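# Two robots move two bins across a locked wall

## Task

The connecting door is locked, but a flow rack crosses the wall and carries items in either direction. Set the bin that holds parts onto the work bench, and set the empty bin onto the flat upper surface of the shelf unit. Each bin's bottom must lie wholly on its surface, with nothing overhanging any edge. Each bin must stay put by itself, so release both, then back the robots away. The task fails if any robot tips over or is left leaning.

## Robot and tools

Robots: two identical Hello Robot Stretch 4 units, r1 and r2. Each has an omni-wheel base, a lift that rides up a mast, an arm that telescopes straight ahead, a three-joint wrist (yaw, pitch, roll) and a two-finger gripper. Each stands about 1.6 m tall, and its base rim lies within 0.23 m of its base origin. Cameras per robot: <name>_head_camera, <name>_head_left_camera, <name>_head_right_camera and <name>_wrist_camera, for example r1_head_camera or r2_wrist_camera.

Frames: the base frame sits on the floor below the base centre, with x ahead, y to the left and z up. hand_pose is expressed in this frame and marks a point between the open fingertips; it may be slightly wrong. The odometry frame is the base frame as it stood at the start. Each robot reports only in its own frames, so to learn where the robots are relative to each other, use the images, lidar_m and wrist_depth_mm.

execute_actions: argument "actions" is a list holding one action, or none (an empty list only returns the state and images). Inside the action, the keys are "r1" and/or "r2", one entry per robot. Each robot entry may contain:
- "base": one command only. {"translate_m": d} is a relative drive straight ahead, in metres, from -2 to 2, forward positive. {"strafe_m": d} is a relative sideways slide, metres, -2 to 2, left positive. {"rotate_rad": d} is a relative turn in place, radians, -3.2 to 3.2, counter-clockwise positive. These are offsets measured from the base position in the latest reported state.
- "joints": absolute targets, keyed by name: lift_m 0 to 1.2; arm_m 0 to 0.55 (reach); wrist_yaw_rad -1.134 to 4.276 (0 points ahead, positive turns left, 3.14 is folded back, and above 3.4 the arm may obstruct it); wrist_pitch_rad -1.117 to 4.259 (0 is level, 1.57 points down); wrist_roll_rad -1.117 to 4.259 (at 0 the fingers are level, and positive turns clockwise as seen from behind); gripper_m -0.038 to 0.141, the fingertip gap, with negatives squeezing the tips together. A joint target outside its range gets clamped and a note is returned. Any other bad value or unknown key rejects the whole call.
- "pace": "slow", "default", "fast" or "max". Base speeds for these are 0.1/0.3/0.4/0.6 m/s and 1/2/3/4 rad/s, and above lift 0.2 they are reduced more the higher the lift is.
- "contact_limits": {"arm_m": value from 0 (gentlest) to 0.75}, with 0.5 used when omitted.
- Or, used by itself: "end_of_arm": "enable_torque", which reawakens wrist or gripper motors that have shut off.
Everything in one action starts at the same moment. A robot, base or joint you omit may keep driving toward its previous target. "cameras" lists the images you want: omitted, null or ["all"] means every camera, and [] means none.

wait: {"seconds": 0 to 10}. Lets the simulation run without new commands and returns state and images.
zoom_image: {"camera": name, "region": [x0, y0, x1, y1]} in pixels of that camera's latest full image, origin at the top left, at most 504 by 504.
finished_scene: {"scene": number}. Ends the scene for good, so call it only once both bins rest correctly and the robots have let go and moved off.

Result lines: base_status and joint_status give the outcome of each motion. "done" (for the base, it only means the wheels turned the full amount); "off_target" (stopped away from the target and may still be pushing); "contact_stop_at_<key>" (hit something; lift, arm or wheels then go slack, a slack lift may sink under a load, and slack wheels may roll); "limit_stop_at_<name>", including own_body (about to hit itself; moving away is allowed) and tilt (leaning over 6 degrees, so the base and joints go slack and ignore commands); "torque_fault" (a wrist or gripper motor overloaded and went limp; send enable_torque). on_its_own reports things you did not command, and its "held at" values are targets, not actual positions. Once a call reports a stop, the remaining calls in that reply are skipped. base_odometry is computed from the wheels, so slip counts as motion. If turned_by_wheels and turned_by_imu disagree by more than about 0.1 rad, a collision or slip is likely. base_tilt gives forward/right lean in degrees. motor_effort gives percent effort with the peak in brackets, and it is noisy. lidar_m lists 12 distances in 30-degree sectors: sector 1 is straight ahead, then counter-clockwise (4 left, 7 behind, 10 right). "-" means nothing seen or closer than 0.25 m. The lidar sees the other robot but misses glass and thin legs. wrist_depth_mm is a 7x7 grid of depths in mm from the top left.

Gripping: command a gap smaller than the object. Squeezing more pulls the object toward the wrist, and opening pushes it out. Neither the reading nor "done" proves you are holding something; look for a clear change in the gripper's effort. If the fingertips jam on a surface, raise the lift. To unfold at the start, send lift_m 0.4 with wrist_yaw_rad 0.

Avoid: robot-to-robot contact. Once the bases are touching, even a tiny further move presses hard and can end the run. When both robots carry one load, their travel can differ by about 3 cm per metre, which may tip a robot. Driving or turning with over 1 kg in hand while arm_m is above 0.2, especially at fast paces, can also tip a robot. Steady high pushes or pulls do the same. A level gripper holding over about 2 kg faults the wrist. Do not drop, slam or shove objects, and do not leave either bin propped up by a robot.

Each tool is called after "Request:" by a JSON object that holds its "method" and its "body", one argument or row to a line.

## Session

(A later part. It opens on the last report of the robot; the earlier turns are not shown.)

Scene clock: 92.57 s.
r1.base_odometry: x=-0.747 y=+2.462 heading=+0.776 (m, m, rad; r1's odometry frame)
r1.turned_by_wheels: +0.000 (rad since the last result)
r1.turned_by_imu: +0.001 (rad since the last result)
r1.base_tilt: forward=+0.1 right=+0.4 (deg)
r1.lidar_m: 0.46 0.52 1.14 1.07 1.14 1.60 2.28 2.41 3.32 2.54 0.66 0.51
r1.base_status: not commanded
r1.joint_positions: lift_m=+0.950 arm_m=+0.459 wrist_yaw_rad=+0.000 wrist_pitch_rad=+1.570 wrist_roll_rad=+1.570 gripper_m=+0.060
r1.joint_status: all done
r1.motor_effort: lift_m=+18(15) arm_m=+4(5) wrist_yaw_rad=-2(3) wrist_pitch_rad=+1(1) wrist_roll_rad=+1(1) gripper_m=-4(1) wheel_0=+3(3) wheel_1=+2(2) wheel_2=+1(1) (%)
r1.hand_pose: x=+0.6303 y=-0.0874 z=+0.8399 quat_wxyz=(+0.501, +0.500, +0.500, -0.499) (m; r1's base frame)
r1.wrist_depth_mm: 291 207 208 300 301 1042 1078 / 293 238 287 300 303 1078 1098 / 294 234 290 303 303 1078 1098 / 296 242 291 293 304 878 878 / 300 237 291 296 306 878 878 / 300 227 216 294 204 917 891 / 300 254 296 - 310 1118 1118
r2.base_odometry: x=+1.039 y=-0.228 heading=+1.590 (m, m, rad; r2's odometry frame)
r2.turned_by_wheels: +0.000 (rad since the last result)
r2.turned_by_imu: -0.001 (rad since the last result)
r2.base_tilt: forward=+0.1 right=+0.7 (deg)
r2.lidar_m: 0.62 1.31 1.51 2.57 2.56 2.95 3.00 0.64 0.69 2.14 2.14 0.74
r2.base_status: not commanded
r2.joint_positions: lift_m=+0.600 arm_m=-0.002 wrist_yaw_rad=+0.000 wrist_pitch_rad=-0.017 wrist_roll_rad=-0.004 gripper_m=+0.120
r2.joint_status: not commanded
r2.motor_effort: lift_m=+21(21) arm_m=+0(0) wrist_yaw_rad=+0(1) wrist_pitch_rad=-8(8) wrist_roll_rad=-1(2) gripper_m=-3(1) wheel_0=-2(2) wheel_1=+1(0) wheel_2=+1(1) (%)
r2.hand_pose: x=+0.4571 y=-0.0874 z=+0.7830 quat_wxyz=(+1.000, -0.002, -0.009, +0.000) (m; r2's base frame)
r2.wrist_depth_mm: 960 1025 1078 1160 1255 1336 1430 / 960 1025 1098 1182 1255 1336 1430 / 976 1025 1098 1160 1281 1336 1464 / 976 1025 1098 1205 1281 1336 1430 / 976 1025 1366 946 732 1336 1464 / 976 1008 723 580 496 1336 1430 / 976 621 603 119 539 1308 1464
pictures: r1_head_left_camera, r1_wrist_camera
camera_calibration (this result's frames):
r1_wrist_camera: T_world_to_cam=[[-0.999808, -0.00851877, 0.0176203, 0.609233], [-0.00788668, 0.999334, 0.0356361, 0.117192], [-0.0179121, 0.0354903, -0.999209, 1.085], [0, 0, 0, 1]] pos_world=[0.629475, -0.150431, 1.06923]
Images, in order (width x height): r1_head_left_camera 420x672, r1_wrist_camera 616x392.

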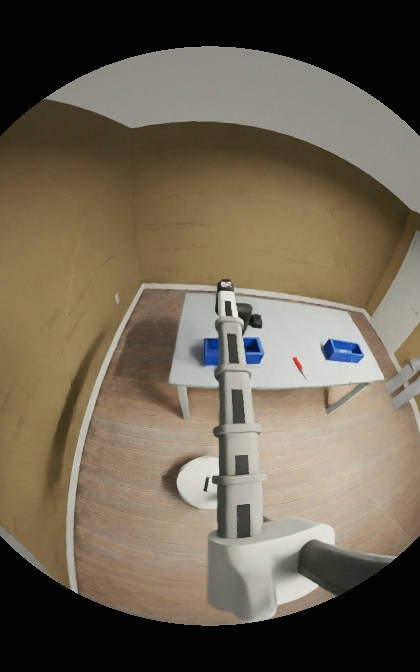

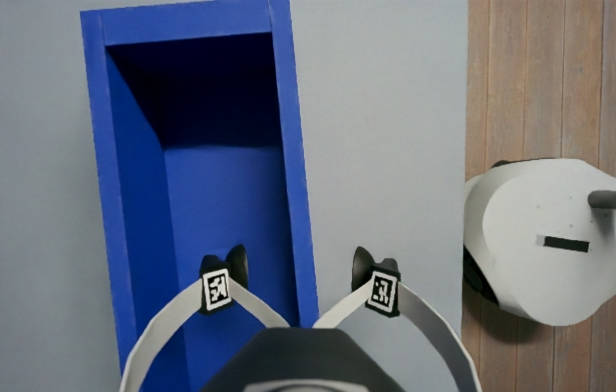

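Request:
{"method": "execute_actions", "body": {
  "actions": [
    {"r1":{"joints":{"lift_m":0.912},"pace":"slow"}}
  ],
  "cameras": []
}}

Request:
{"method": "execute_actions", "body": {
  "actions": [
    {"r1":{"joints":{"gripper_m":-0.025}}}
  ],
  "cameras": ["r1_wrist_camera"]
}}

Request:
{"method": "execute_actions", "body": {
  "actions": [
    {"r1":{"joints":{"lift_m":1.05}}}
  ],
  "cameras": ["r1_wrist_camera","r1_head_left_camera"]
}}

Scene clock: 94.10 s.
r1.base_odometry: x=-0.747 y=+2.462 heading=+0.776 (m, m, rad; r1's odometry frame)
r1.turned_by_wheels: +0.000 (rad since the last result)
r1.turned_by_imu: +0.000 (rad since the last result)
r1.base_tilt: forward=+0.1 right=+0.3 (deg)
r1.lidar_m: 0.47 0.52 1.13 1.07 1.14 1.61 2.28 2.39 3.28 2.57 0.69 0.51
r1.base_status: not commanded
r1.joint_positions: lift_m=+0.912 arm_m=+0.459 wrist_yaw_rad=+0.000 wrist_pitch_rad=+1.570 wrist_roll_rad=+1.570 gripper_m=+0.060
r1.joint_status: all done
r1.motor_effort: lift_m=+17(16) arm_m=+5(5) wrist_yaw_rad=-3(3) wrist_pitch_rad=+0(1) wrist_roll_rad=+2(2) gripper_m=-2(4) wheel_0=+3(3) wheel_1=+2(2) wheel_2=+1(1) (%)
r1.hand_pose: x=+0.6303 y=-0.0874 z=+0.8019 quat_wxyz=(+0.501, +0.500, +0.500, -0.499) (m; r1's base frame)
r1.wrist_depth_mm: 183 188 200 260 264 264 1042 / 183 237 251 263 264 266 1060 / 257 231 252 264 266 268 1060 / 258 224 254 254 267 270 820 / 259 217 255 257 268 271 854 / 262 197 217 177 204 272 842 / 263 179 256 - 273 1078 1118
r2.base_odometry: x=+1.039 y=-0.228 heading=+1.590 (m, m, rad; r2's odometry frame)
r2.turned_by_wheels: +0.000 (rad since the last result)
r2.turned_by_imu: +0.000 (rad since the last result)
r2.base_tilt: forward=+0.1 right=+0.7 (deg)
r2.lidar_m: 0.60 1.31 1.51 2.57 2.57 2.95 2.98 0.64 0.69 2.14 2.15 0.76
r2.base_status: not commanded
r2.joint_positions: lift_m=+0.600 arm_m=-0.002 wrist_yaw_rad=+0.000 wrist_pitch_rad=-0.017 wrist_roll_rad=-0.004 gripper_m=+0.120
r2.joint_status: not commanded
r2.motor_effort: lift_m=+20(20) arm_m=+0(0) wrist_yaw_rad=+0(0) wrist_pitch_rad=-8(8) wrist_roll_rad=-1(2) gripper_m=-4(4) wheel_0=-2(2) wheel_1=+0(1) wheel_2=+1(1) (%)
r2.hand_pose: x=+0.4571 y=-0.0874 z=+0.7830 quat_wxyz=(+1.000, -0.002, -0.009, +0.000) (m; r2's base frame)
r2.wrist_depth_mm: 960 1025 1078 1160 1229 1336 1430 / 960 1025 1098 1160 1229 1308 1430 / 960 1025 1098 1160 1255 1308 1464 / 960 1025 1118 1182 1255 1336 1464 / 976 1025 1397 946 732 1336 1464 / 976 991 732 580 492 1336 1430 / 976 621 597 119 535 1336 1464
pictures: none
No camera images: the call's "cameras" was empty. Leave "cameras" out to get every camera's image.

Scene clock: 95.67 s.
r1.base_odometry: x=-0.747 y=+2.462 heading=+0.776 (m, m, rad; r1's odometry frame)
r1.turned_by_wheels: +0.000 (rad since the last result)
r1.turned_by_imu: +0.000 (rad since the last result)
r1.base_tilt: forward=+0.1 right=+0.3 (deg)
r1.lidar_m: 0.48 0.52 1.13 1.06 1.15 1.61 2.30 2.39 3.31 2.58 0.69 0.49
r1.base_status: not commanded
r1.joint_positions: lift_m=+0.912 arm_m=+0.459 wrist_yaw_rad=+0.000 wrist_pitch_rad=+1.570 wrist_roll_rad=+1.570 gripper_m=-0.025
r1.joint_status: all done
r1.motor_effort: lift_m=+18(18) arm_m=+5(5) wrist_yaw_rad=-2(1) wrist_pitch_rad=+0(1) wrist_roll_rad=+1(0) gripper_m=-23(21) wheel_0=+3(3) wheel_1=+2(3) wheel_2=+1(1) (%)
r1.hand_pose: x=+0.6303 y=-0.0874 z=+0.8019 quat_wxyz=(+0.500, +0.500, +0.500, -0.500) (m; r1's base frame)
r1.wrist_depth_mm: 253 198 211 227 262 266 1060 / 255 216 245 246 263 267 1060 / 256 216 247 247 264 267 1042 / 257 218 249 247 266 270 842 / 258 218 247 213 270 271 842 / 260 204 189 191 185 272 854 / 260 193 250 - 271 272 1098
r2.base_odometry: x=+1.039 y=-0.228 heading=+1.590 (m, m, rad; r2's odometry frame)
r2.turned_by_wheels: +0.000 (rad since the last result)
r2.turned_by_imu: +0.000 (rad since the last result)
r2.base_tilt: forward=+0.1 right=+0.7 (deg)
r2.lidar_m: 0.62 1.31 1.51 2.57 2.58 2.94 3.00 0.62 0.69 2.15 2.14 0.76
r2.base_status: not commanded
r2.joint_positions: lift_m=+0.600 arm_m=-0.002 wrist_yaw_rad=+0.000 wrist_pitch_rad=-0.017 wrist_roll_rad=-0.004 gripper_m=+0.120
r2.joint_status: not commanded
r2.motor_effort: lift_m=+21(21) arm_m=+0(0) wrist_yaw_rad=-1(1) wrist_pitch_rad=-8(8) wrist_roll_rad=-1(1) gripper_m=-1(1) wheel_0=-2(2) wheel_1=+1(1) wheel_2=+1(1) (%)
r2.hand_pose: x=+0.4571 y=-0.0874 z=+0.7830 quat_wxyz=(+1.000, -0.002, -0.009, +0.000) (m; r2's base frame)
r2.wrist_depth_mm: 960 1025 1078 1160 1255 1308 1430 / 960 1025 1078 1160 1255 1308 1430 / 960 1025 1098 1160 1255 1336 1430 / 960 1042 1118 1205 1255 1336 1430 / 976 1042 1366 946 732 1336 1430 / 960 991 723 580 496 1336 1464 / 976 621 597 119 539 1308 1464
pictures: r1_wrist_camera
camera_calibration (this result's frames):
r1_wrist_camera: T_world_to_cam=[[-0.999809, -0.00803923, 0.0178293, 0.609704], [-0.00739992, 0.999337, 0.0356379, 0.11824], [-0.018104, 0.0354991, -0.999206, 1.0471], [0, 0, 0, 1]] pos_world=[0.629419, -0.150431, 1.03118]
Images, in order (width x height): r1_wrist_camera 616x392.

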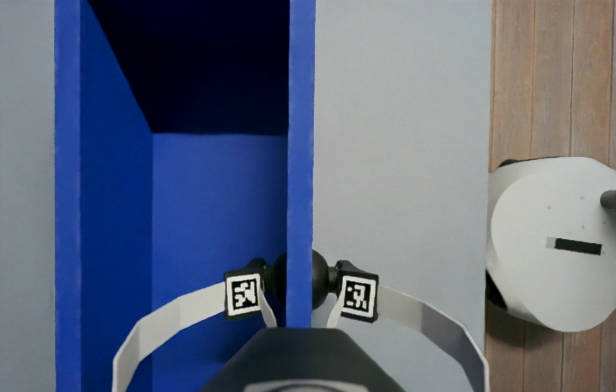

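Scene clock: 97.30 s.
r1.base_odometry: x=-0.747 y=+2.462 heading=+0.776 (m, m, rad; r1's odometry frame)
r1.turned_by_wheels: +0.000 (rad since the last result)
r1.turned_by_imu: +0.000 (rad since the last result)
r1.base_tilt: forward=+0.1 right=+0.3 (deg)
r1.lidar_m: 0.47 0.51 1.13 1.05 1.13 1.60 2.28 2.38 3.31 2.55 0.69 0.49
r1.base_status: not commanded
r1.joint_positions: lift_m=+1.050 arm_m=+0.459 wrist_yaw_rad=+0.000 wrist_pitch_rad=+1.570 wrist_roll_rad=+1.570 gripper_m=-0.024
r1.joint_status: all done
r1.motor_effort: lift_m=+23(29) arm_m=+4(5) wrist_yaw_rad=-2(2) wrist_pitch_rad=-1(0) wrist_roll_rad=+1(1) gripper_m=-22(19) wheel_0=+3(3) wheel_1=+2(2) wheel_2=+1(1) (%)
r1.hand_pose: x=+0.6302 y=-0.0874 z=+0.9395 quat_wxyz=(+0.500, +0.500, +0.500, -0.500) (m; r1's base frame)
r1.wrist_depth_mm: 384 198 211 225 402 1160 1205 / 389 216 246 246 402 1205 1182 / 392 216 247 247 404 1205 1205 / 394 216 247 248 404 991 991 / 394 218 248 214 410 991 1008 / 399 205 187 190 186 1205 1205 / 399 191 250 - 413 1255 1229
r2.base_odometry: x=+1.039 y=-0.228 heading=+1.590 (m, m, rad; r2's odometry frame)
r2.turned_by_wheels: +0.000 (rad since the last result)
r2.turned_by_imu: +0.000 (rad since the last result)
r2.base_tilt: forward=+0.1 right=+0.7 (deg)
r2.lidar_m: 0.62 1.31 1.51 2.57 2.57 2.97 3.00 0.63 0.69 2.14 2.15 0.78
r2.base_status: not commanded
r2.joint_positions: lift_m=+0.600 arm_m=-0.002 wrist_yaw_rad=+0.000 wrist_pitch_rad=-0.017 wrist_roll_rad=-0.004 gripper_m=+0.120
r2.joint_status: not commanded
r2.motor_effort: lift_m=+21(21) arm_m=-1(0) wrist_yaw_rad=-1(3) wrist_pitch_rad=-8(8) wrist_roll_rad=-1(1) gripper_m=-2(1) wheel_0=-2(2) wheel_1=+0(1) wheel_2=+1(1) (%)
r2.hand_pose: x=+0.4571 y=-0.0874 z=+0.7830 quat_wxyz=(+1.000, -0.002, -0.009, +0.000) (m; r2's base frame)
r2.wrist_depth_mm: 960 1008 1098 1160 1255 1336 1430 / 960 1008 1078 1160 1255 1336 1430 / 976 1025 1078 1182 1255 1308 1464 / 976 1025 1118 1205 1255 1336 1464 / 976 1042 1397 960 732 1336 1464 / 976 1008 723 580 492 1366 1464 / 976 621 597 119 539 1308 1464
pictures: r1_head_left_camera, r1_wrist_camera
camera_calibration (this result's frames):
r1_wrist_camera: T_world_to_cam=[[-0.999808, -0.00803937, 0.0178921, 0.607176], [-0.00739782, 0.999337, 0.0356383, 0.113334], [-0.0181668, 0.0354991, -0.999205, 1.18463], [0, 0, 0, 1]] pos_world=[0.629418, -0.150431, 1.16878]
Images, in order (width x height): r1_head_left_camera 420x672, r1_wrist_camera 616x392.

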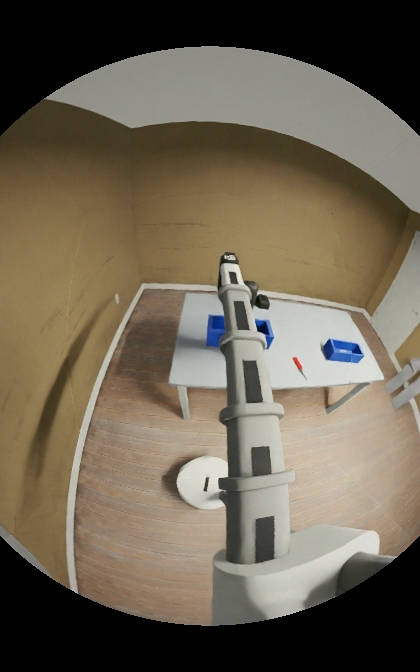

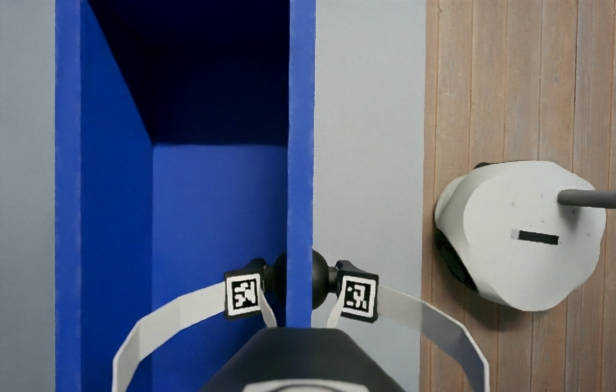

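Request:
{"method": "execute_actions", "body": {
  "actions": [
    {"r1":{"base":{"translate_m":-0.2},"joints":{"arm_m":0.15}}}
  ],
  "cameras": []
}}

Request:
{"method": "execute_actions", "body": {
  "actions": [
    {"r1":{"base":{"rotate_rad":-1.6},"joints":{"wrist_roll_rad":0},"pace":"slow"}}
  ],
  "cameras": []
}}

Request:
{"method": "execute_actions", "body": {
  "actions": [
    {"r1":{"base":{"translate_m":1.5}}}
  ],
  "cameras": ["r1_wrist_camera","r1_head_left_camera","r1_head_camera"]
}}

Scene clock: 100.90 s.
r1.base_odometry: x=-0.890 y=+2.322 heading=+0.775 (m, m, rad; r1's odometry frame)
r1.turned_by_wheels: +0.000 (rad since the last result)
r1.turned_by_imu: +0.002 (rad since the last result)
r1.base_tilt: forward=+0.1 right=+0.4 (deg)
r1.lidar_m: 0.30 0.71 1.12 1.08 1.15 1.62 2.08 2.19 3.00 2.56 0.96 0.33
r1.base_status: done
r1.joint_positions: lift_m=+1.050 arm_m=+0.151 wrist_yaw_rad=+0.000 wrist_pitch_rad=+1.571 wrist_roll_rad=+1.570 gripper_m=-0.024
r1.joint_status: all done
r1.motor_effort: lift_m=+23(23) arm_m=-5(5) wrist_yaw_rad=-2(4) wrist_pitch_rad=-2(3) wrist_roll_rad=+1(0) gripper_m=-22(20) wheel_0=-4(8) wheel_1=+0(7) wheel_2=+0(11) (%)
r1.hand_pose: x=+0.3217 y=-0.0874 z=+0.9395 quat_wxyz=(+0.500, +0.500, +0.500, -0.500) (m; r1's base frame)
r1.wrist_depth_mm: 1138 198 211 225 1182 1182 1182 / 1160 215 245 245 1182 1160 1205 / 1118 217 247 248 1205 1182 1182 / 1118 218 248 248 991 976 597 / 1160 219 248 213 976 976 1205 / 1160 204 188 190 186 1205 1229 / 564 192 251 - 1182 1229 1229
r2.base_odometry: x=+1.039 y=-0.228 heading=+1.590 (m, m, rad; r2's odometry frame)
r2.turned_by_wheels: +0.000 (rad since the last result)
r2.turned_by_imu: -0.001 (rad since the last result)
r2.base_tilt: forward=+0.1 right=+0.7 (deg)
r2.lidar_m: 0.61 1.30 1.49 2.56 2.56 2.96 3.00 0.61 0.69 2.14 2.15 0.76
r2.base_status: not commanded
r2.joint_positions: lift_m=+0.600 arm_m=-0.002 wrist_yaw_rad=+0.000 wrist_pitch_rad=-0.017 wrist_roll_rad=-0.004 gripper_m=+0.120
r2.joint_status: not commanded
r2.motor_effort: lift_m=+21(20) arm_m=+0(0) wrist_yaw_rad=-1(1) wrist_pitch_rad=-8(8) wrist_roll_rad=-1(1) gripper_m=-1(1) wheel_0=-2(2) wheel_1=+1(0) wheel_2=+1(1) (%)
r2.hand_pose: x=+0.4571 y=-0.0874 z=+0.7830 quat_wxyz=(+1.000, -0.002, -0.009, +0.000) (m; r2's base frame)
r2.wrist_depth_mm: 960 1025 1098 1138 1255 1308 1464 / 960 1025 1078 1182 1255 1336 1430 / 976 1025 1098 1160 1255 1308 1430 / 976 1025 1118 1182 1255 1308 1464 / 976 1025 1366 960 732 1336 1430 / 976 1008 732 580 492 1336 1464 / 991 621 603 119 539 1336 1464
pictures: none
No camera images: the call's "cameras" was empty. Leave "cameras" out to get every camera's image.

Scene clock: 103.80 s.
r1.base_odometry: x=-0.890 y=+2.322 heading=-0.824 (m, m, rad; r1's odometry frame)
r1.turned_by_wheels: -1.599 (rad since the last result)
r1.turned_by_imu: -1.560 (rad since the last result)
r1.base_tilt: forward=+0.1 right=+0.4 (deg)
r1.lidar_m: 0.25 0.98 0.71 0.65 0.70 1.16 1.09 1.13 1.56 2.04 2.18 0.25
r1.base_status: done
r1.joint_positions: lift_m=+1.050 arm_m=+0.151 wrist_yaw_rad=+0.000 wrist_pitch_rad=+1.570 wrist_roll_rad=+0.000 gripper_m=-0.024
r1.joint_status: all done
r1.motor_effort: lift_m=+23(23) arm_m=-4(5) wrist_yaw_rad=-2(2) wrist_pitch_rad=-1(3) wrist_roll_rad=-1(6) gripper_m=-24(18) wheel_0=+5(7) wheel_1=+2(3) wheel_2=+2(6) (%)
r1.hand_pose: x=+0.3218 y=-0.0874 z=+0.9395 quat_wxyz=(+0.707, +0.000, +0.707, +0.000) (m; r1's base frame)
r1.wrist_depth_mm: 1138 198 211 225 1182 1182 1182 / 1098 216 246 246 1182 1182 1182 / 1160 216 246 247 1205 1182 1160 / 1138 218 248 250 1160 1205 1182 / 1160 220 248 215 1205 1205 1182 / 1182 205 187 191 185 1205 1205 / 1060 192 250 - 1205 1229 1229
r2.base_odometry: x=+1.039 y=-0.228 heading=+1.590 (m, m, rad; r2's odometry frame)
r2.turned_by_wheels: +0.000 (rad since the last result)
r2.turned_by_imu: -0.001 (rad since the last result)
r2.base_tilt: forward=+0.1 right=+0.7 (deg)
r2.lidar_m: 0.62 1.31 1.52 2.57 2.56 2.96 2.98 0.62 0.69 2.14 2.15 0.75
r2.base_status: not commanded
r2.joint_positions: lift_m=+0.600 arm_m=-0.002 wrist_yaw_rad=+0.000 wrist_pitch_rad=-0.017 wrist_roll_rad=-0.004 gripper_m=+0.120
r2.joint_status: not commanded
r2.motor_effort: lift_m=+20(21) arm_m=+0(0) wrist_yaw_rad=-2(4) wrist_pitch_rad=-8(8) wrist_roll_rad=-1(1) gripper_m=-1(2) wheel_0=-2(2) wheel_1=+0(1) wheel_2=+1(1) (%)
r2.hand_pose: x=+0.4571 y=-0.0874 z=+0.7830 quat_wxyz=(+1.000, -0.002, -0.009, +0.000) (m; r2's base frame)
r2.wrist_depth_mm: 960 1025 1078 1160 1229 1308 1430 / 960 1025 1098 1160 1255 1308 1430 / 960 1042 1098 1182 1255 1336 1464 / 960 1025 1118 1182 1255 1308 1464 / 976 1008 1397 946 732 1366 1430 / 976 1008 732 580 492 1336 1464 / 976 621 597 119 535 1308 1430
pictures: none
No camera images: the call's "cameras" was empty. Leave "cameras" out to get every camera's image.

Scene clock: 110.27 s.
r1.base_odometry: x=+0.129 y=+1.221 heading=-0.824 (m, m, rad; r1's odometry frame)
r1.turned_by_wheels: +0.000 (rad since the last result)
r1.turned_by_imu: -0.005 (rad since the last result)
r1.base_tilt: forward=+0.1 right=+0.3 (deg)
r1.lidar_m: 0.25 1.13 2.39 0.83 0.70 1.01 2.59 2.69 2.18 2.04 2.18 0.25
r1.base_status: done
r1.joint_positions: lift_m=+1.050 arm_m=+0.151 wrist_yaw_rad=+0.000 wrist_pitch_rad=+1.570 wrist_roll_rad=+0.000 gripper_m=-0.024
r1.joint_status: not commanded
r1.motor_effort: lift_m=+23(23) arm_m=-4(4) wrist_yaw_rad=-2(3) wrist_pitch_rad=-1(0) wrist_roll_rad=+0(2) gripper_m=-22(22) wheel_0=+2(7) wheel_1=+3(6) wheel_2=-1(11) (%)
r1.hand_pose: x=+0.3219 y=-0.0874 z=+0.9395 quat_wxyz=(+0.707, +0.000, +0.707, +0.000) (m; r1's base frame)
r1.wrist_depth_mm: 1118 196 211 224 1182 1182 1182 / 1160 216 245 247 1160 1182 1160 / 1160 217 246 247 1160 1160 1182 / 1182 218 248 248 1205 1160 1205 / 1160 218 247 213 1205 1205 1205 / 1182 204 188 190 186 1182 1229 / 1160 192 250 - 1229 1205 1229
r2.base_odometry: x=+1.039 y=-0.228 heading=+1.590 (m, m, rad; r2's odometry frame)
r2.turned_by_wheels: +0.000 (rad since the last result)
r2.turned_by_imu: -0.002 (rad since the last result)
r2.base_tilt: forward=+0.1 right=+0.6 (deg)
r2.lidar_m: 0.61 1.32 1.50 2.58 2.57 2.96 3.00 0.62 0.67 2.14 2.15 0.76
r2.base_status: not commanded
r2.joint_positions: lift_m=+0.600 arm_m=-0.002 wrist_yaw_rad=+0.000 wrist_pitch_rad=-0.017 wrist_roll_rad=-0.004 gripper_m=+0.120
r2.joint_status: not commanded
r2.motor_effort: lift_m=+21(21) arm_m=+0(0) wrist_yaw_rad=-1(0) wrist_pitch_rad=-8(8) wrist_roll_rad=-1(1) gripper_m=-1(2) wheel_0=-2(2) wheel_1=+0(1) wheel_2=+1(1) (%)
r2.hand_pose: x=+0.4571 y=-0.0874 z=+0.7830 quat_wxyz=(+1.000, -0.002, -0.009, +0.000) (m; r2's base frame)
r2.wrist_depth_mm: 960 1025 1078 1160 1255 1336 1397 / 960 1025 1078 1160 1229 1336 1430 / 976 1025 1098 1182 1255 1308 1430 / 976 1042 1118 1205 1255 1366 1430 / 976 1025 1397 960 732 1336 1464 / 976 1008 723 585 496 1336 1430 / 976 615 603 119 539 1336 1464
pictures: r1_head_camera, r1_head_left_camera, r1_wrist_camera
camera_calibration (this result's frames):
r1_wrist_camera: T_world_to_cam=[[0.0071697, -0.999803, 0.0184818, -0.112506], [-0.999362, -0.00651762, 0.0351044, 0.342886], [-0.034977, -0.0187217, -0.999213, 1.17971], [0, 0, 0, 1]] pos_world=[0.384737, -0.0881625, 1.16882]
Images, in order (width x height): r1_head_camera 420x560, r1_head_left_camera 420x672, r1_wrist_camera 616x392.

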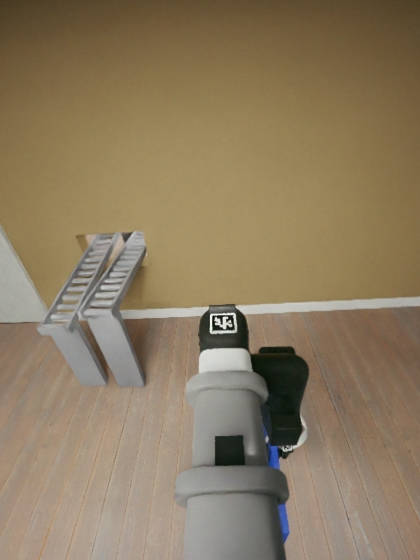

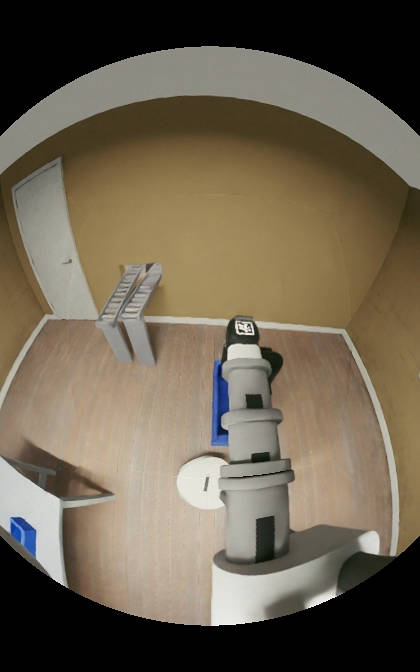

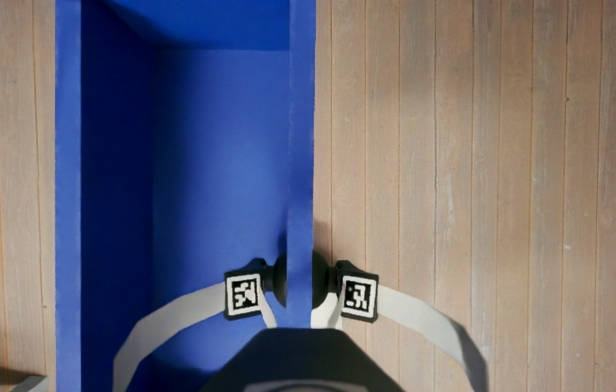

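Request:
{"method": "execute_actions", "body": {
  "actions": [
    {"r1":{"base":{"strafe_m":0.66}}}
  ],
  "cameras": []
}}

Request:
{"method": "execute_actions", "body": {
  "actions": [
    {"r1":{"base":{"translate_m":0.45}}}
  ],
  "cameras": ["r1_wrist_camera","r1_head_left_camera","r1_head_camera","r1_head_right_camera"]
}}

Scene clock: 114.67 s.
r1.base_odometry: x=+0.613 y=+1.669 heading=-0.824 (m, m, rad; r1's odometry frame)
r1.turned_by_wheels: +0.000 (rad since the last result)
r1.turned_by_imu: +0.001 (rad since the last result)
r1.base_tilt: forward=+0.1 right=+0.3 (deg)
r1.lidar_m: 0.25 1.07 2.07 1.96 0.30 0.25 0.25 2.68 2.85 2.71 2.43 0.25
r1.base_status: done
r1.joint_positions: lift_m=+1.050 arm_m=+0.151 wrist_yaw_rad=+0.000 wrist_pitch_rad=+1.570 wrist_roll_rad=+0.000 gripper_m=-0.024
r1.joint_status: not commanded
r1.motor_effort: lift_m=+22(23) arm_m=-5(5) wrist_yaw_rad=-2(3) wrist_pitch_rad=+0(0) wrist_roll_rad=+0(0) gripper_m=-22(15) wheel_0=-3(11) wheel_1=+1(10) wheel_2=+0(0) (%)
r1.hand_pose: x=+0.3219 y=-0.0874 z=+0.9395 quat_wxyz=(+0.707, +0.000, +0.707, +0.000) (m; r1's base frame)
r1.wrist_depth_mm: 1138 197 211 225 1160 1160 1182 / 1160 216 246 246 1182 1182 1205 / 1160 216 247 247 1182 1182 1205 / 1160 218 249 248 1182 1160 1205 / 1138 219 248 213 1182 1205 1205 / 1160 191 188 191 186 1205 1182 / 1182 192 249 - 1205 1205 1229
r2.base_odometry: x=+1.039 y=-0.228 heading=+1.590 (m, m, rad; r2's odometry frame)
r2.turned_by_wheels: +0.000 (rad since the last result)
r2.turned_by_imu: -0.001 (rad since the last result)
r2.base_tilt: forward=+0.1 right=+0.7 (deg)
r2.lidar_m: 0.59 1.30 1.51 2.57 2.55 2.96 2.98 0.63 0.68 2.15 2.14 0.76
r2.base_status: not commanded
r2.joint_positions: lift_m=+0.600 arm_m=-0.002 wrist_yaw_rad=+0.000 wrist_pitch_rad=-0.017 wrist_roll_rad=-0.004 gripper_m=+0.120
r2.joint_status: not commanded
r2.motor_effort: lift_m=+21(21) arm_m=+0(0) wrist_yaw_rad=-2(1) wrist_pitch_rad=-8(8) wrist_roll_rad=-1(1) gripper_m=-2(2) wheel_0=-2(2) wheel_1=+0(0) wheel_2=+0(1) (%)
r2.hand_pose: x=+0.4571 y=-0.0874 z=+0.7830 quat_wxyz=(+1.000, -0.002, -0.009, +0.000) (m; r2's base frame)
r2.wrist_depth_mm: 960 1025 1098 1160 1255 1308 1464 / 960 1025 1098 1182 1255 1336 1464 / 976 1025 1098 1160 1255 1336 1430 / 976 1025 1118 1182 1255 1336 1464 / 976 1025 1366 960 723 1336 1430 / 976 991 732 580 492 1336 1464 / 976 615 597 119 535 1336 1464
pictures: none
No camera images: the call's "cameras" was empty. Leave "cameras" out to get every camera's image.

Scene clock: 117.67 s.
r1.base_odometry: x=+0.919 y=+1.339 heading=-0.823 (m, m, rad; r1's odometry frame)
r1.turned_by_wheels: +0.001 (rad since the last result)
r1.turned_by_imu: -0.001 (rad since the last result)
r1.base_tilt: forward=+0.0 right=+0.3 (deg)
r1.lidar_m: 0.25 0.58 1.80 1.98 0.92 0.67 0.64 3.14 2.82 2.71 1.77 0.26
r1.base_status: done
r1.joint_positions: lift_m=+1.050 arm_m=+0.151 wrist_yaw_rad=+0.000 wrist_pitch_rad=+1.570 wrist_roll_rad=+0.000 gripper_m=-0.024
r1.joint_status: not commanded
r1.motor_effort: lift_m=+22(22) arm_m=-5(5) wrist_yaw_rad=-2(2) wrist_pitch_rad=-1(0) wrist_roll_rad=+0(0) gripper_m=-21(25) wheel_0=+4(7) wheel_1=+3(11) wheel_2=+1(10) (%)
r1.hand_pose: x=+0.3219 y=-0.0874 z=+0.9395 quat_wxyz=(+0.707, +0.000, +0.707, +0.000) (m; r1's base frame)
r1.wrist_depth_mm: 539 198 211 225 1160 1182 1182 / 1138 217 247 247 1138 1182 1205 / 1160 217 247 247 1182 1160 1182 / 1160 217 248 249 1205 1182 1182 / 1138 219 249 213 1182 1229 1205 / 1160 204 187 191 186 1205 1205 / 1160 192 250 - 1205 1229 1205
r2.base_odometry: x=+1.039 y=-0.228 heading=+1.590 (m, m, rad; r2's odometry frame)
r2.turned_by_wheels: +0.000 (rad since the last result)
r2.turned_by_imu: -0.001 (rad since the last result)
r2.base_tilt: forward=+0.1 right=+0.7 (deg)
r2.lidar_m: 0.60 1.31 1.51 2.58 2.57 2.96 3.01 0.63 0.68 2.15 2.14 0.77
r2.base_status: not commanded
r2.joint_positions: lift_m=+0.600 arm_m=-0.002 wrist_yaw_rad=+0.000 wrist_pitch_rad=-0.017 wrist_roll_rad=-0.004 gripper_m=+0.120
r2.joint_status: not commanded
r2.motor_effort: lift_m=+21(21) arm_m=+0(0) wrist_yaw_rad=+0(0) wrist_pitch_rad=-8(7) wrist_roll_rad=-1(1) gripper_m=-1(2) wheel_0=-2(2) wheel_1=+1(0) wheel_2=+1(1) (%)
r2.hand_pose: x=+0.4571 y=-0.0874 z=+0.7830 quat_wxyz=(+1.000, -0.002, -0.009, +0.000) (m; r2's base frame)
r2.wrist_depth_mm: 976 1025 1078 1160 1229 1308 1430 / 960 1008 1118 1160 1255 1308 1430 / 960 1025 1098 1182 1255 1336 1464 / 976 1025 1118 1182 1255 1308 1464 / 976 1025 1397 960 732 1336 1430 / 976 1008 732 580 496 1366 1430 / 976 615 597 119 539 1308 1464
pictures: r1_head_camera, r1_head_left_camera, r1_head_right_camera, r1_wrist_camera
camera_calibration (this result's frames):
r1_wrist_camera: T_world_to_cam=[[0.00716297, -0.999804, 0.0184826, -0.112506], [-0.999366, -0.00651294, 0.0349935, 0.343016], [-0.0348662, -0.0187216, -0.999217, 1.17974], [0, 0, 0, 1]] pos_world=[0.384737, -0.0881628, 1.16889]
Images, in order (width x height): r1_head_camera 420x560, r1_head_left_camera 420x672, r1_head_right_camera 420x672, r1_wrist_camera 616x392.

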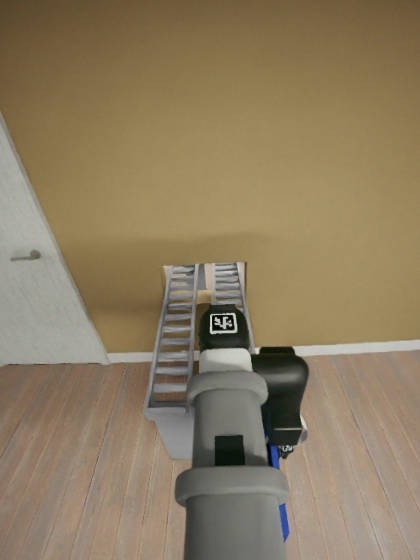

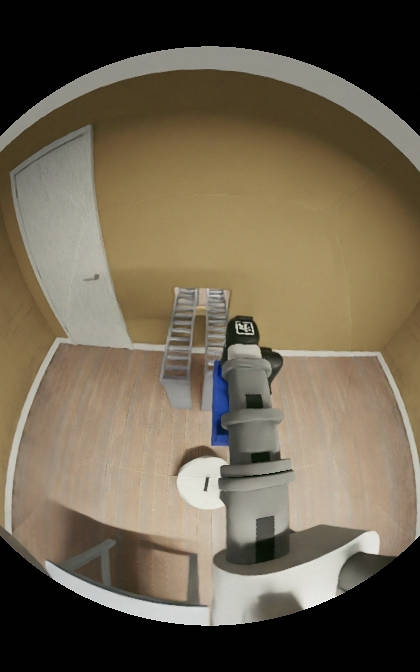

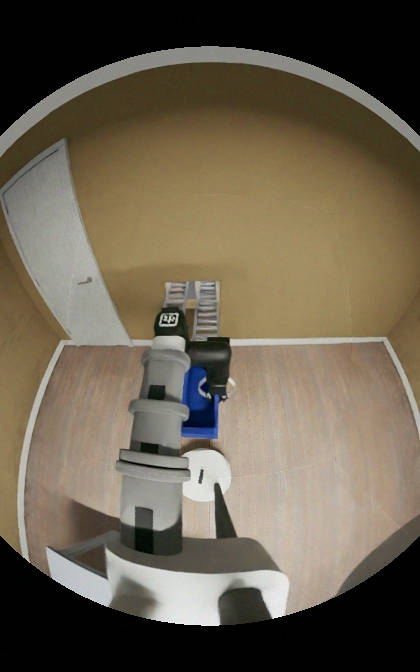

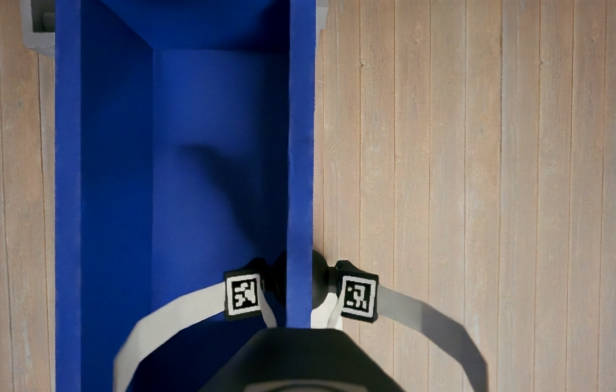

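Request:
{"method": "execute_actions", "body": {
  "actions": [
    {"r1":{"base":{"translate_m":0.25},"joints":{"arm_m":0.43,"wrist_pitch_rad":1.67}}}
  ],
  "cameras": []
}}

Request:
{"method": "execute_actions", "body": {
  "actions": [
    {"r1":{"joints":{"lift_m":0.83}}}
  ],
  "cameras": ["r1_wrist_camera","r1_head_left_camera","r1_head_right_camera","r2_wrist_camera","r2_head_camera"]
}}

Scene clock: 120.97 s.
r1.base_odometry: x=+1.089 y=+1.156 heading=-0.823 (m, m, rad; r1's odometry frame)
r1.turned_by_wheels: +0.000 (rad since the last result)
r1.turned_by_imu: +0.000 (rad since the last result)
r1.base_tilt: forward=+0.1 right=+0.4 (deg)
r1.lidar_m: 0.31 0.33 1.38 1.98 2.07 0.93 0.88 3.42 2.83 2.72 1.43 0.33
r1.base_status: done
r1.joint_positions: lift_m=+1.050 arm_m=+0.429 wrist_yaw_rad=+0.000 wrist_pitch_rad=+1.669 wrist_roll_rad=+0.000 gripper_m=-0.024
r1.joint_status: all done
r1.motor_effort: lift_m=+23(22) arm_m=+5(7) wrist_yaw_rad=-2(2) wrist_pitch_rad=+3(4) wrist_roll_rad=+0(2) gripper_m=-22(23) wheel_0=+2(8) wheel_1=+2(7) wheel_2=+1(13) (%)
r1.hand_pose: x=+0.5717 y=-0.0874 z=+0.9409 quat_wxyz=(+0.671, +0.000, +0.741, +0.000) (m; r1's base frame)
r1.wrist_depth_mm: 484 198 211 226 1118 1138 1138 / 492 214 247 247 1138 1138 1160 / 508 216 246 248 1160 1160 1205 / 525 217 248 248 1205 1205 1205 / 544 218 249 213 1229 1205 1229 / 559 204 188 191 185 1255 1255 / 1255 193 250 - 1255 1281 1336
r2.base_odometry: x=+1.039 y=-0.228 heading=+1.590 (m, m, rad; r2's odometry frame)
r2.turned_by_wheels: +0.000 (rad since the last result)
r2.turned_by_imu: -0.001 (rad since the last result)
r2.base_tilt: forward=+0.1 right=+0.7 (deg)
r2.lidar_m: 0.62 1.32 1.50 2.57 2.56 2.97 2.99 0.62 0.69 2.15 2.15 0.76
r2.base_status: not commanded
r2.joint_positions: lift_m=+0.600 arm_m=-0.002 wrist_yaw_rad=+0.000 wrist_pitch_rad=-0.017 wrist_roll_rad=-0.004 gripper_m=+0.120
r2.joint_status: not commanded
r2.motor_effort: lift_m=+21(21) arm_m=+0(0) wrist_yaw_rad=+1(0) wrist_pitch_rad=-9(8) wrist_roll_rad=-1(1) gripper_m=-1(1) wheel_0=-2(2) wheel_1=+0(1) wheel_2=+1(1) (%)
r2.hand_pose: x=+0.4571 y=-0.0874 z=+0.7830 quat_wxyz=(+1.000, -0.002, -0.009, +0.000) (m; r2's base frame)
r2.wrist_depth_mm: 960 1025 1098 1160 1255 1336 1430 / 946 1025 1098 1138 1255 1336 1464 / 976 1025 1098 1160 1229 1336 1430 / 960 1042 1118 1205 1255 1336 1430 / 976 1025 1397 960 732 1336 1464 / 976 1008 732 585 496 1336 1430 / 976 615 597 119 539 1336 1464
pictures: none
No camera images: the call's "cameras" was empty. Leave "cameras" out to get every camera's image.

Scene clock: 122.97 s.
r1.base_odometry: x=+1.089 y=+1.156 heading=-0.823 (m, m, rad; r1's odometry frame)
r1.turned_by_wheels: +0.000 (rad since the last result)
r1.turned_by_imu: +0.000 (rad since the last result)
r1.base_tilt: forward=+0.1 right=+0.3 (deg)
r1.lidar_m: 0.32 0.34 1.37 1.99 2.09 0.95 0.89 3.40 2.85 2.73 1.47 0.33
r1.base_status: not commanded
r1.joint_positions: lift_m=+0.830 arm_m=+0.429 wrist_yaw_rad=+0.000 wrist_pitch_rad=+1.670 wrist_roll_rad=+0.000 gripper_m=-0.024
r1.joint_status: all done
r1.motor_effort: lift_m=+19(27) arm_m=+4(4) wrist_yaw_rad=-3(2) wrist_pitch_rad=+2(2) wrist_roll_rad=+1(1) gripper_m=-22(17) wheel_0=+3(2) wheel_1=+2(2) wheel_2=+1(0) (%)
r1.hand_pose: x=+0.5716 y=-0.0874 z=+0.7212 quat_wxyz=(+0.671, +0.000, +0.741, +0.000) (m; r1's base frame)
r1.wrist_depth_mm: 283 197 211 226 904 904 917 / 285 215 247 244 931 917 946 / 294 216 246 246 946 946 946 / 301 217 248 248 960 976 946 / 309 219 248 213 991 991 1008 / 322 204 188 191 185 1008 1042 / 336 192 250 - 1042 1042 1042
r2.base_odometry: x=+1.039 y=-0.228 heading=+1.590 (m, m, rad; r2's odometry frame)
r2.turned_by_wheels: +0.000 (rad since the last result)
r2.turned_by_imu: -0.001 (rad since the last result)
r2.base_tilt: forward=+0.0 right=+0.7 (deg)
r2.lidar_m: 0.60 1.32 1.50 2.57 2.57 2.95 3.00 0.64 0.70 2.15 2.14 0.77
r2.base_status: not commanded
r2.joint_positions: lift_m=+0.600 arm_m=-0.002 wrist_yaw_rad=+0.000 wrist_pitch_rad=-0.017 wrist_roll_rad=-0.004 gripper_m=+0.120
r2.joint_status: not commanded
r2.motor_effort: lift_m=+21(20) arm_m=+0(0) wrist_yaw_rad=-1(0) wrist_pitch_rad=-8(8) wrist_roll_rad=-2(1) gripper_m=-1(1) wheel_0=-2(2) wheel_1=+0(0) wheel_2=+1(1) (%)
r2.hand_pose: x=+0.4571 y=-0.0874 z=+0.7830 quat_wxyz=(+1.000, -0.002, -0.009, +0.000) (m; r2's base frame)
r2.wrist_depth_mm: 960 1025 1078 1160 1255 1308 1430 / 960 1025 1078 1182 1229 1336 1464 / 976 1025 1098 1160 1255 1308 1430 / 960 1025 1118 1205 1255 1336 1430 / 976 1008 1366 946 732 1336 1464 / 976 1008 732 580 492 1336 1464 / 976 621 597 119 539 1308 1464
pictures: r1_head_left_camera, r1_head_right_camera, r1_wrist_camera, r2_head_camera, r2_wrist_camera
camera_calibration (this result's frames):
r1_wrist_camera: T_world_to_cam=[[0.00920853, -0.999801, 0.017673, -0.11085], [-0.99096, -0.00675867, 0.133987, 0.524043], [-0.133841, -0.0187471, -0.990825, 1.02085], [0, 0, 0, 1]] pos_world=[0.656958, -0.0881483, 0.943226]
r2_wrist_camera: T_world_to_cam=[[-0.0211396, -0.999352, -0.0291294, -0.0591173], [-0.0197229, 0.0295471, -0.999369, 0.842219], [0.999582, -0.0205518, -0.0203347, -0.215799], [0, 0, 0, 1]] pos_world=[0.23107, -0.0883992, 0.835578]
Images, in order (width x height): r1_head_left_camera 420x672, r1_head_right_camera 420x672, r1_wrist_camera 616x392, r2_head_camera 420x560, r2_wrist_camera 616x392.

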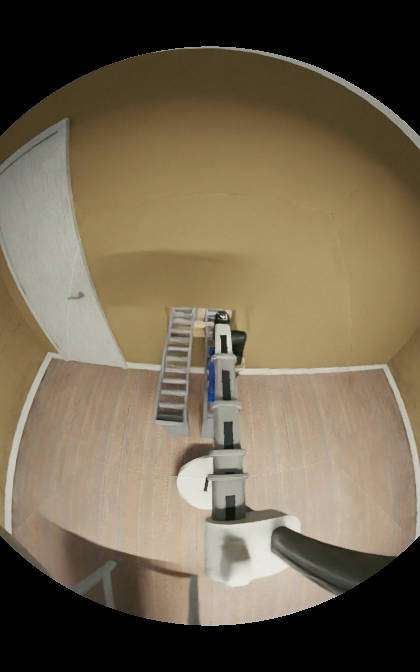

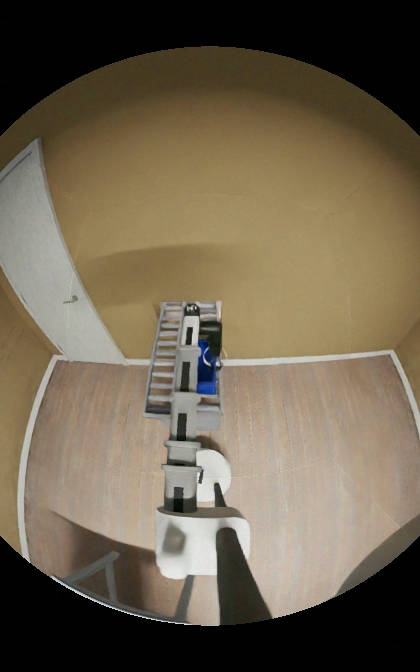

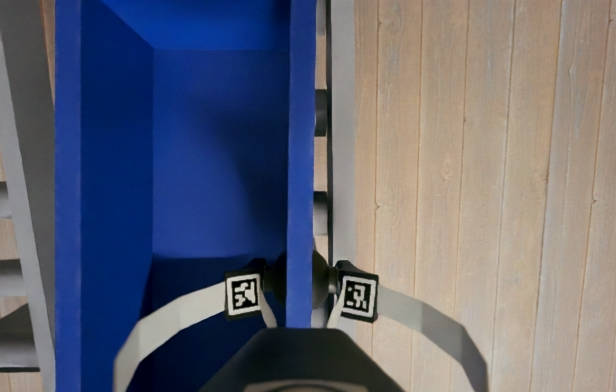

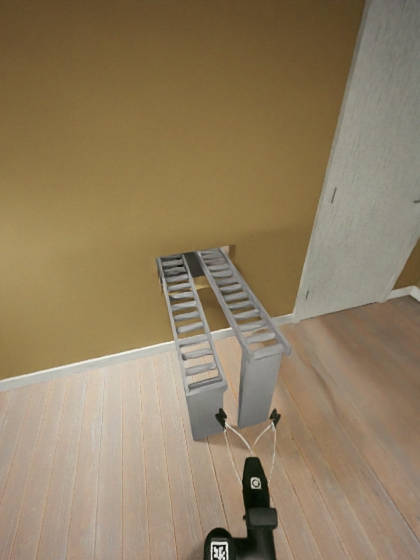

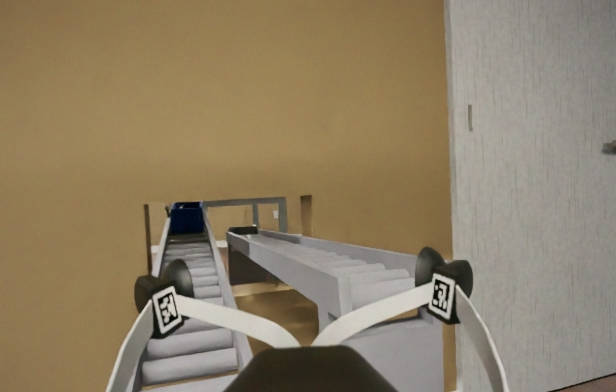

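Request:
{"method": "execute_actions", "body": {
  "actions": [
    {"r1":{"joints":{"lift_m":0.79},"pace":"slow"}}
  ],
  "cameras": ["r1_wrist_camera","r2_wrist_camera"]
}}

Scene clock: 124.63 s.
r1.base_odometry: x=+1.089 y=+1.156 heading=-0.823 (m, m, rad; r1's odometry frame)
r1.turned_by_wheels: +0.000 (rad since the last result)
r1.turned_by_imu: +0.001 (rad since the last result)
r1.base_tilt: forward=+0.1 right=+0.3 (deg)
r1.lidar_m: 0.33 0.36 1.39 1.96 2.09 0.95 0.89 3.41 2.82 2.72 1.48 0.35
r1.base_status: not commanded
r1.joint_positions: lift_m=+0.808 arm_m=+0.429 wrist_yaw_rad=+0.000 wrist_pitch_rad=+1.669 wrist_roll_rad=+0.000 gripper_m=-0.025
r1.joint_status: lift_m contact_stop (moved -0.022 of -0.040)
r1.on_its_own: lift_m is slack since a contact_stop (your +0.790 is given up)
r1.motor_effort: lift_m=+14(16) arm_m=+4(5) wrist_yaw_rad=-3(1) wrist_pitch_rad=+2(24) wrist_roll_rad=-1(1) gripper_m=-19(23) wheel_0=+2(2) wheel_1=+2(2) wheel_2=+2(2) (%)
r1.hand_pose: x=+0.5718 y=-0.0874 z=+0.6992 quat_wxyz=(+0.671, +0.000, +0.741, +0.000) (m; r1's base frame)
r1.wrist_depth_mm: 162 197 211 209 891 891 891 / 163 213 234 236 904 917 904 / 164 214 236 229 917 931 931 / 165 216 238 238 946 946 960 / 165 217 238 213 976 960 976 / 166 204 188 187 185 991 976 / 167 189 242 - 1008 1025 1008
r2.base_odometry: x=+1.039 y=-0.228 heading=+1.590 (m, m, rad; r2's odometry frame)
r2.turned_by_wheels: +0.000 (rad since the last result)
r2.turned_by_imu: +0.000 (rad since the last result)
r2.base_tilt: forward=+0.0 right=+0.6 (deg)
r2.lidar_m: 0.62 1.31 1.52 2.57 2.57 2.96 2.98 0.62 0.69 2.15 2.14 0.76
r2.base_status: not commanded
r2.joint_positions: lift_m=+0.600 arm_m=-0.002 wrist_yaw_rad=+0.000 wrist_pitch_rad=-0.017 wrist_roll_rad=-0.004 gripper_m=+0.120
r2.joint_status: not commanded
r2.motor_effort: lift_m=+21(21) arm_m=+0(0) wrist_yaw_rad=+1(1) wrist_pitch_rad=-8(8) wrist_roll_rad=-1(1) gripper_m=-2(1) wheel_0=-2(2) wheel_1=+0(0) wheel_2=+1(1) (%)
r2.hand_pose: x=+0.4571 y=-0.0874 z=+0.7830 quat_wxyz=(+1.000, -0.002, -0.009, +0.000) (m; r2's base frame)
r2.wrist_depth_mm: 960 1025 1078 1160 1255 1336 1430 / 976 1025 1098 1160 1255 1308 1430 / 960 1042 1098 1160 1255 1336 1430 / 976 1025 1118 1205 1255 1336 1430 / 976 1025 1397 960 732 1308 1430 / 976 1008 732 580 492 1336 1430 / 976 615 603 119 535 1336 1464
pictures: r1_wrist_camera, r2_wrist_camera
camera_calibration (this result's frames):
r1_wrist_camera: T_world_to_cam=[[0.00914459, -0.999802, 0.0176947, -0.110445], [-0.990975, -0.00669445, 0.133878, 0.527209], [-0.133733, -0.0187593, -0.99084, 0.998992], [0, 0, 0, 1]] pos_world=[0.657059, -0.0881531, 0.921213]
r2_wrist_camera: T_world_to_cam=[[-0.0211397, -0.999352, -0.0291294, -0.0591173], [-0.0197227, 0.0295471, -0.999369, 0.842219], [0.999582, -0.0205519, -0.0203346, -0.215799], [0, 0, 0, 1]] pos_world=[0.23107, -0.0883992, 0.835578]
Images, in order (width x height): r1_wrist_camera 616x392, r2_wrist_camera 616x392.

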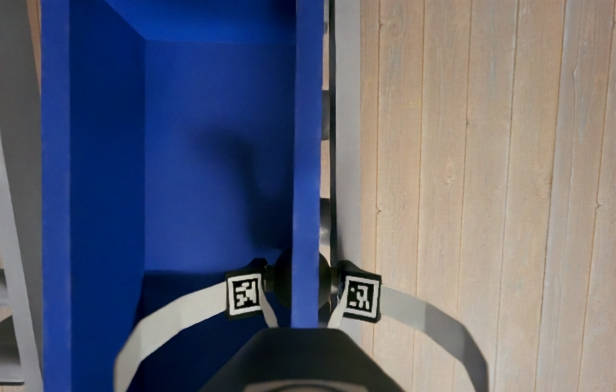

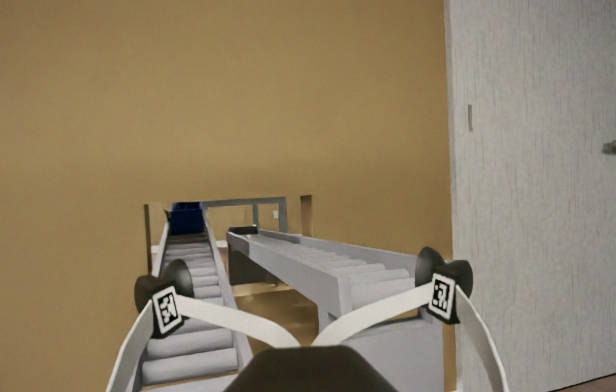

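Request:
{"method": "execute_actions", "body": {
  "actions": [
    {"r1":{"joints":{"gripper_m":0.03}}}
  ],
  "cameras": ["r1_wrist_camera","r2_wrist_camera"]
}}

Request:
{"method": "execute_actions", "body": {
  "actions": [
    {"r1":{"joints":{"lift_m":0.9}}}
  ],
  "cameras": ["r1_wrist_camera","r2_wrist_camera","r2_head_camera"]
}}

Scene clock: 126.40 s.
r1.base_odometry: x=+1.089 y=+1.156 heading=-0.823 (m, m, rad; r1's odometry frame)
r1.turned_by_wheels: +0.000 (rad since the last result)
r1.turned_by_imu: +0.000 (rad since the last result)
r1.base_tilt: forward=+0.1 right=+0.4 (deg)
r1.lidar_m: 0.34 0.35 1.37 1.98 2.09 0.92 0.90 3.40 2.83 2.72 1.46 0.33
r1.base_status: not commanded
r1.joint_positions: lift_m=+0.817 arm_m=+0.429 wrist_yaw_rad=+0.001 wrist_pitch_rad=+1.669 wrist_roll_rad=+0.000 gripper_m=+0.030
r1.joint_status: all done
r1.on_its_own: lift_m is slack since a contact_stop (your +0.790 is given up)
r1.motor_effort: lift_m=+18(19) arm_m=+4(4) wrist_yaw_rad=-4(4) wrist_pitch_rad=+5(6) wrist_roll_rad=+2(1) gripper_m=-4(16) wheel_0=+2(2) wheel_1=+2(2) wheel_2=+2(2) (%)
r1.hand_pose: x=+0.5720 y=-0.0874 z=+0.7083 quat_wxyz=(+0.672, +0.000, +0.741, +0.000) (m; r1's base frame)
r1.wrist_depth_mm: 279 197 216 229 904 904 891 / 279 216 243 243 917 904 904 / 283 217 244 245 931 960 946 / 293 220 246 245 946 946 960 / 303 223 246 221 960 991 976 / 310 208 196 175 239 991 1025 / 320 196 250 - 991 1008 1025
r2.base_odometry: x=+1.039 y=-0.228 heading=+1.590 (m, m, rad; r2's odometry frame)
r2.turned_by_wheels: +0.000 (rad since the last result)
r2.turned_by_imu: +0.000 (rad since the last result)
r2.base_tilt: forward=+0.1 right=+0.7 (deg)
r2.lidar_m: 0.60 1.31 1.51 2.57 2.57 2.96 3.00 0.64 0.67 2.14 2.14 0.77
r2.base_status: not commanded
r2.joint_positions: lift_m=+0.600 arm_m=-0.002 wrist_yaw_rad=+0.000 wrist_pitch_rad=-0.017 wrist_roll_rad=-0.004 gripper_m=+0.120
r2.joint_status: not commanded
r2.motor_effort: lift_m=+21(21) arm_m=+0(0) wrist_yaw_rad=+0(2) wrist_pitch_rad=-8(8) wrist_roll_rad=-1(1) gripper_m=-4(1) wheel_0=-2(2) wheel_1=+0(1) wheel_2=+1(1) (%)
r2.hand_pose: x=+0.4571 y=-0.0874 z=+0.7830 quat_wxyz=(+1.000, -0.002, -0.009, +0.000) (m; r2's base frame)
r2.wrist_depth_mm: 960 1025 1078 1160 1255 1308 1430 / 960 1025 1098 1182 1255 1308 1430 / 960 1025 1078 1160 1255 1336 1464 / 960 1042 1118 1182 1255 1336 1464 / 960 1025 1397 960 732 1336 1464 / 976 1008 732 580 496 1336 1464 / 976 615 603 119 539 1336 1464
pictures: r1_wrist_camera, r2_wrist_camera
camera_calibration (this result's frames):
r1_wrist_camera: T_world_to_cam=[[0.00950486, -0.999798, 0.0176871, -0.110814], [-0.991038, -0.00706176, 0.133393, 0.52653], [-0.133241, -0.0187965, -0.990905, 1.00774], [0, 0, 0, 1]] pos_world=[0.657137, -0.0881313, 0.930298]
r2_wrist_camera: T_world_to_cam=[[-0.0211397, -0.999352, -0.0291295, -0.0591172], [-0.0197229, 0.0295472, -0.999369, 0.842219], [0.999582, -0.0205518, -0.0203347, -0.215799], [0, 0, 0, 1]] pos_world=[0.23107, -0.0883992, 0.835578]
Images, in order (width x height): r1_wrist_camera 616x392, r2_wrist_camera 616x392.

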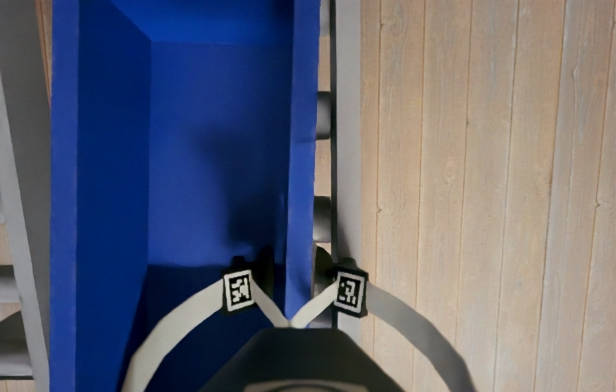

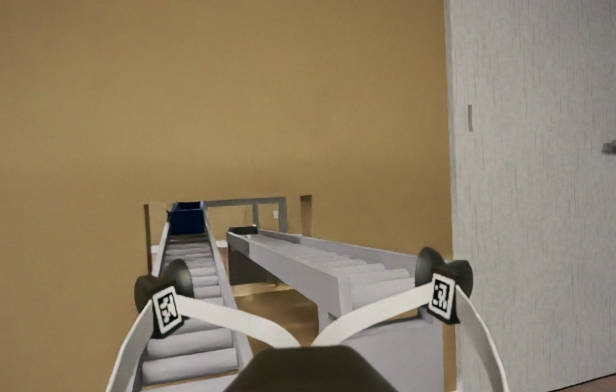

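Scene clock: 127.73 s.
r1.base_odometry: x=+1.089 y=+1.156 heading=-0.823 (m, m, rad; r1's odometry frame)
r1.turned_by_wheels: +0.000 (rad since the last result)
r1.turned_by_imu: +0.000 (rad since the last result)
r1.base_tilt: forward=+0.1 right=+0.4 (deg)
r1.lidar_m: 0.31 0.35 1.39 1.98 2.10 0.90 0.88 3.40 2.83 2.72 1.45 0.33
r1.base_status: not commanded
r1.joint_positions: lift_m=+0.900 arm_m=+0.429 wrist_yaw_rad=+0.000 wrist_pitch_rad=+1.669 wrist_roll_rad=+0.000 gripper_m=+0.030
r1.joint_status: all done
r1.motor_effort: lift_m=+22(28) arm_m=+4(4) wrist_yaw_rad=-2(4) wrist_pitch_rad=+1(5) wrist_roll_rad=+0(0) gripper_m=-6(10) wheel_0=+2(2) wheel_1=+2(2) wheel_2=+2(2) (%)
r1.hand_pose: x=+0.5718 y=-0.0874 z=+0.7909 quat_wxyz=(+0.671, +0.000, +0.741, +0.000) (m; r1's base frame)
r1.wrist_depth_mm: 364 283 319 319 960 976 991 / 382 287 322 324 976 991 1008 / 382 290 325 327 1025 1008 1042 / 397 296 325 327 1042 1025 1042 / 427 298 327 329 1060 1060 1078 / 436 301 198 217 196 1098 1078 / 449 329 256 - 1118 1118 1098
r2.base_odometry: x=+1.039 y=-0.228 heading=+1.590 (m, m, rad; r2's odometry frame)
r2.turned_by_wheels: +0.000 (rad since the last result)
r2.turned_by_imu: +0.000 (rad since the last result)
r2.base_tilt: forward=+0.1 right=+0.7 (deg)
r2.lidar_m: 0.61 1.31 1.51 2.57 2.57 2.96 2.99 0.63 0.69 2.14 2.15 0.77
r2.base_status: not commanded
r2.joint_positions: lift_m=+0.600 arm_m=-0.002 wrist_yaw_rad=+0.000 wrist_pitch_rad=-0.017 wrist_roll_rad=-0.004 gripper_m=+0.120
r2.joint_status: not commanded
r2.motor_effort: lift_m=+20(21) arm_m=+0(0) wrist_yaw_rad=-2(2) wrist_pitch_rad=-8(8) wrist_roll_rad=-1(1) gripper_m=-1(1) wheel_0=-2(2) wheel_1=+1(1) wheel_2=+1(1) (%)
r2.hand_pose: x=+0.4571 y=-0.0874 z=+0.7830 quat_wxyz=(+1.000, -0.002, -0.009, +0.000) (m; r2's base frame)
r2.wrist_depth_mm: 960 1025 1078 1160 1281 1336 1430 / 960 1042 1098 1160 1255 1308 1464 / 960 1025 1098 1160 1255 1336 1430 / 976 1042 1098 1182 1255 1336 1430 / 976 1025 1366 946 732 1336 1430 / 960 1008 732 580 496 1336 1430 / 976 621 603 119 539 1336 1464
pictures: r1_wrist_camera, r2_head_camera, r2_wrist_camera
camera_calibration (this result's frames):
r1_wrist_camera: T_world_to_cam=[[0.00912036, -0.999802, 0.0176757, -0.112033], [-0.990967, -0.00667188, 0.133936, 0.514869], [-0.133792, -0.0187376, -0.990832, 1.08991], [0, 0, 0, 1]] pos_world=[0.657061, -0.0881534, 1.01294]
r2_wrist_camera: T_world_to_cam=[[-0.0211394, -0.999352, -0.0291294, -0.0591173], [-0.0197227, 0.0295471, -0.999369, 0.842219], [0.999582, -0.0205515, -0.0203345, -0.215799], [0, 0, 0, 1]] pos_world=[0.23107, -0.0883992, 0.835578]
Images, in order (width x height): r1_wrist_camera 616x392, r2_head_camera 420x560, r2_wrist_camera 616x392.

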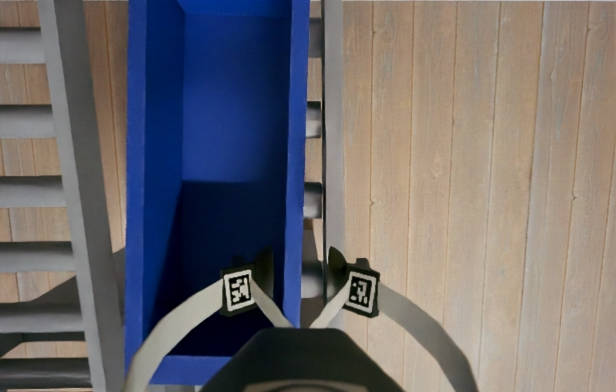

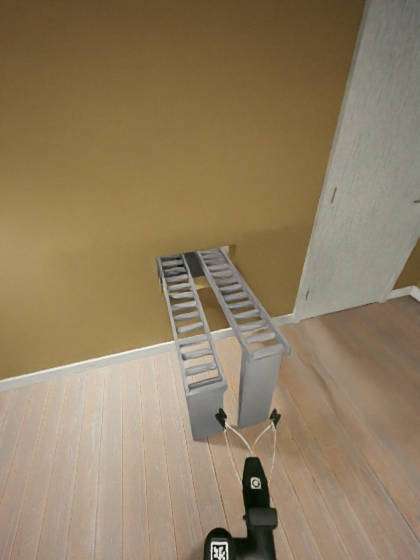

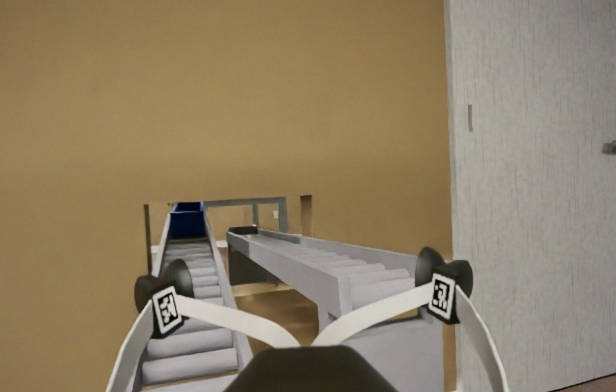

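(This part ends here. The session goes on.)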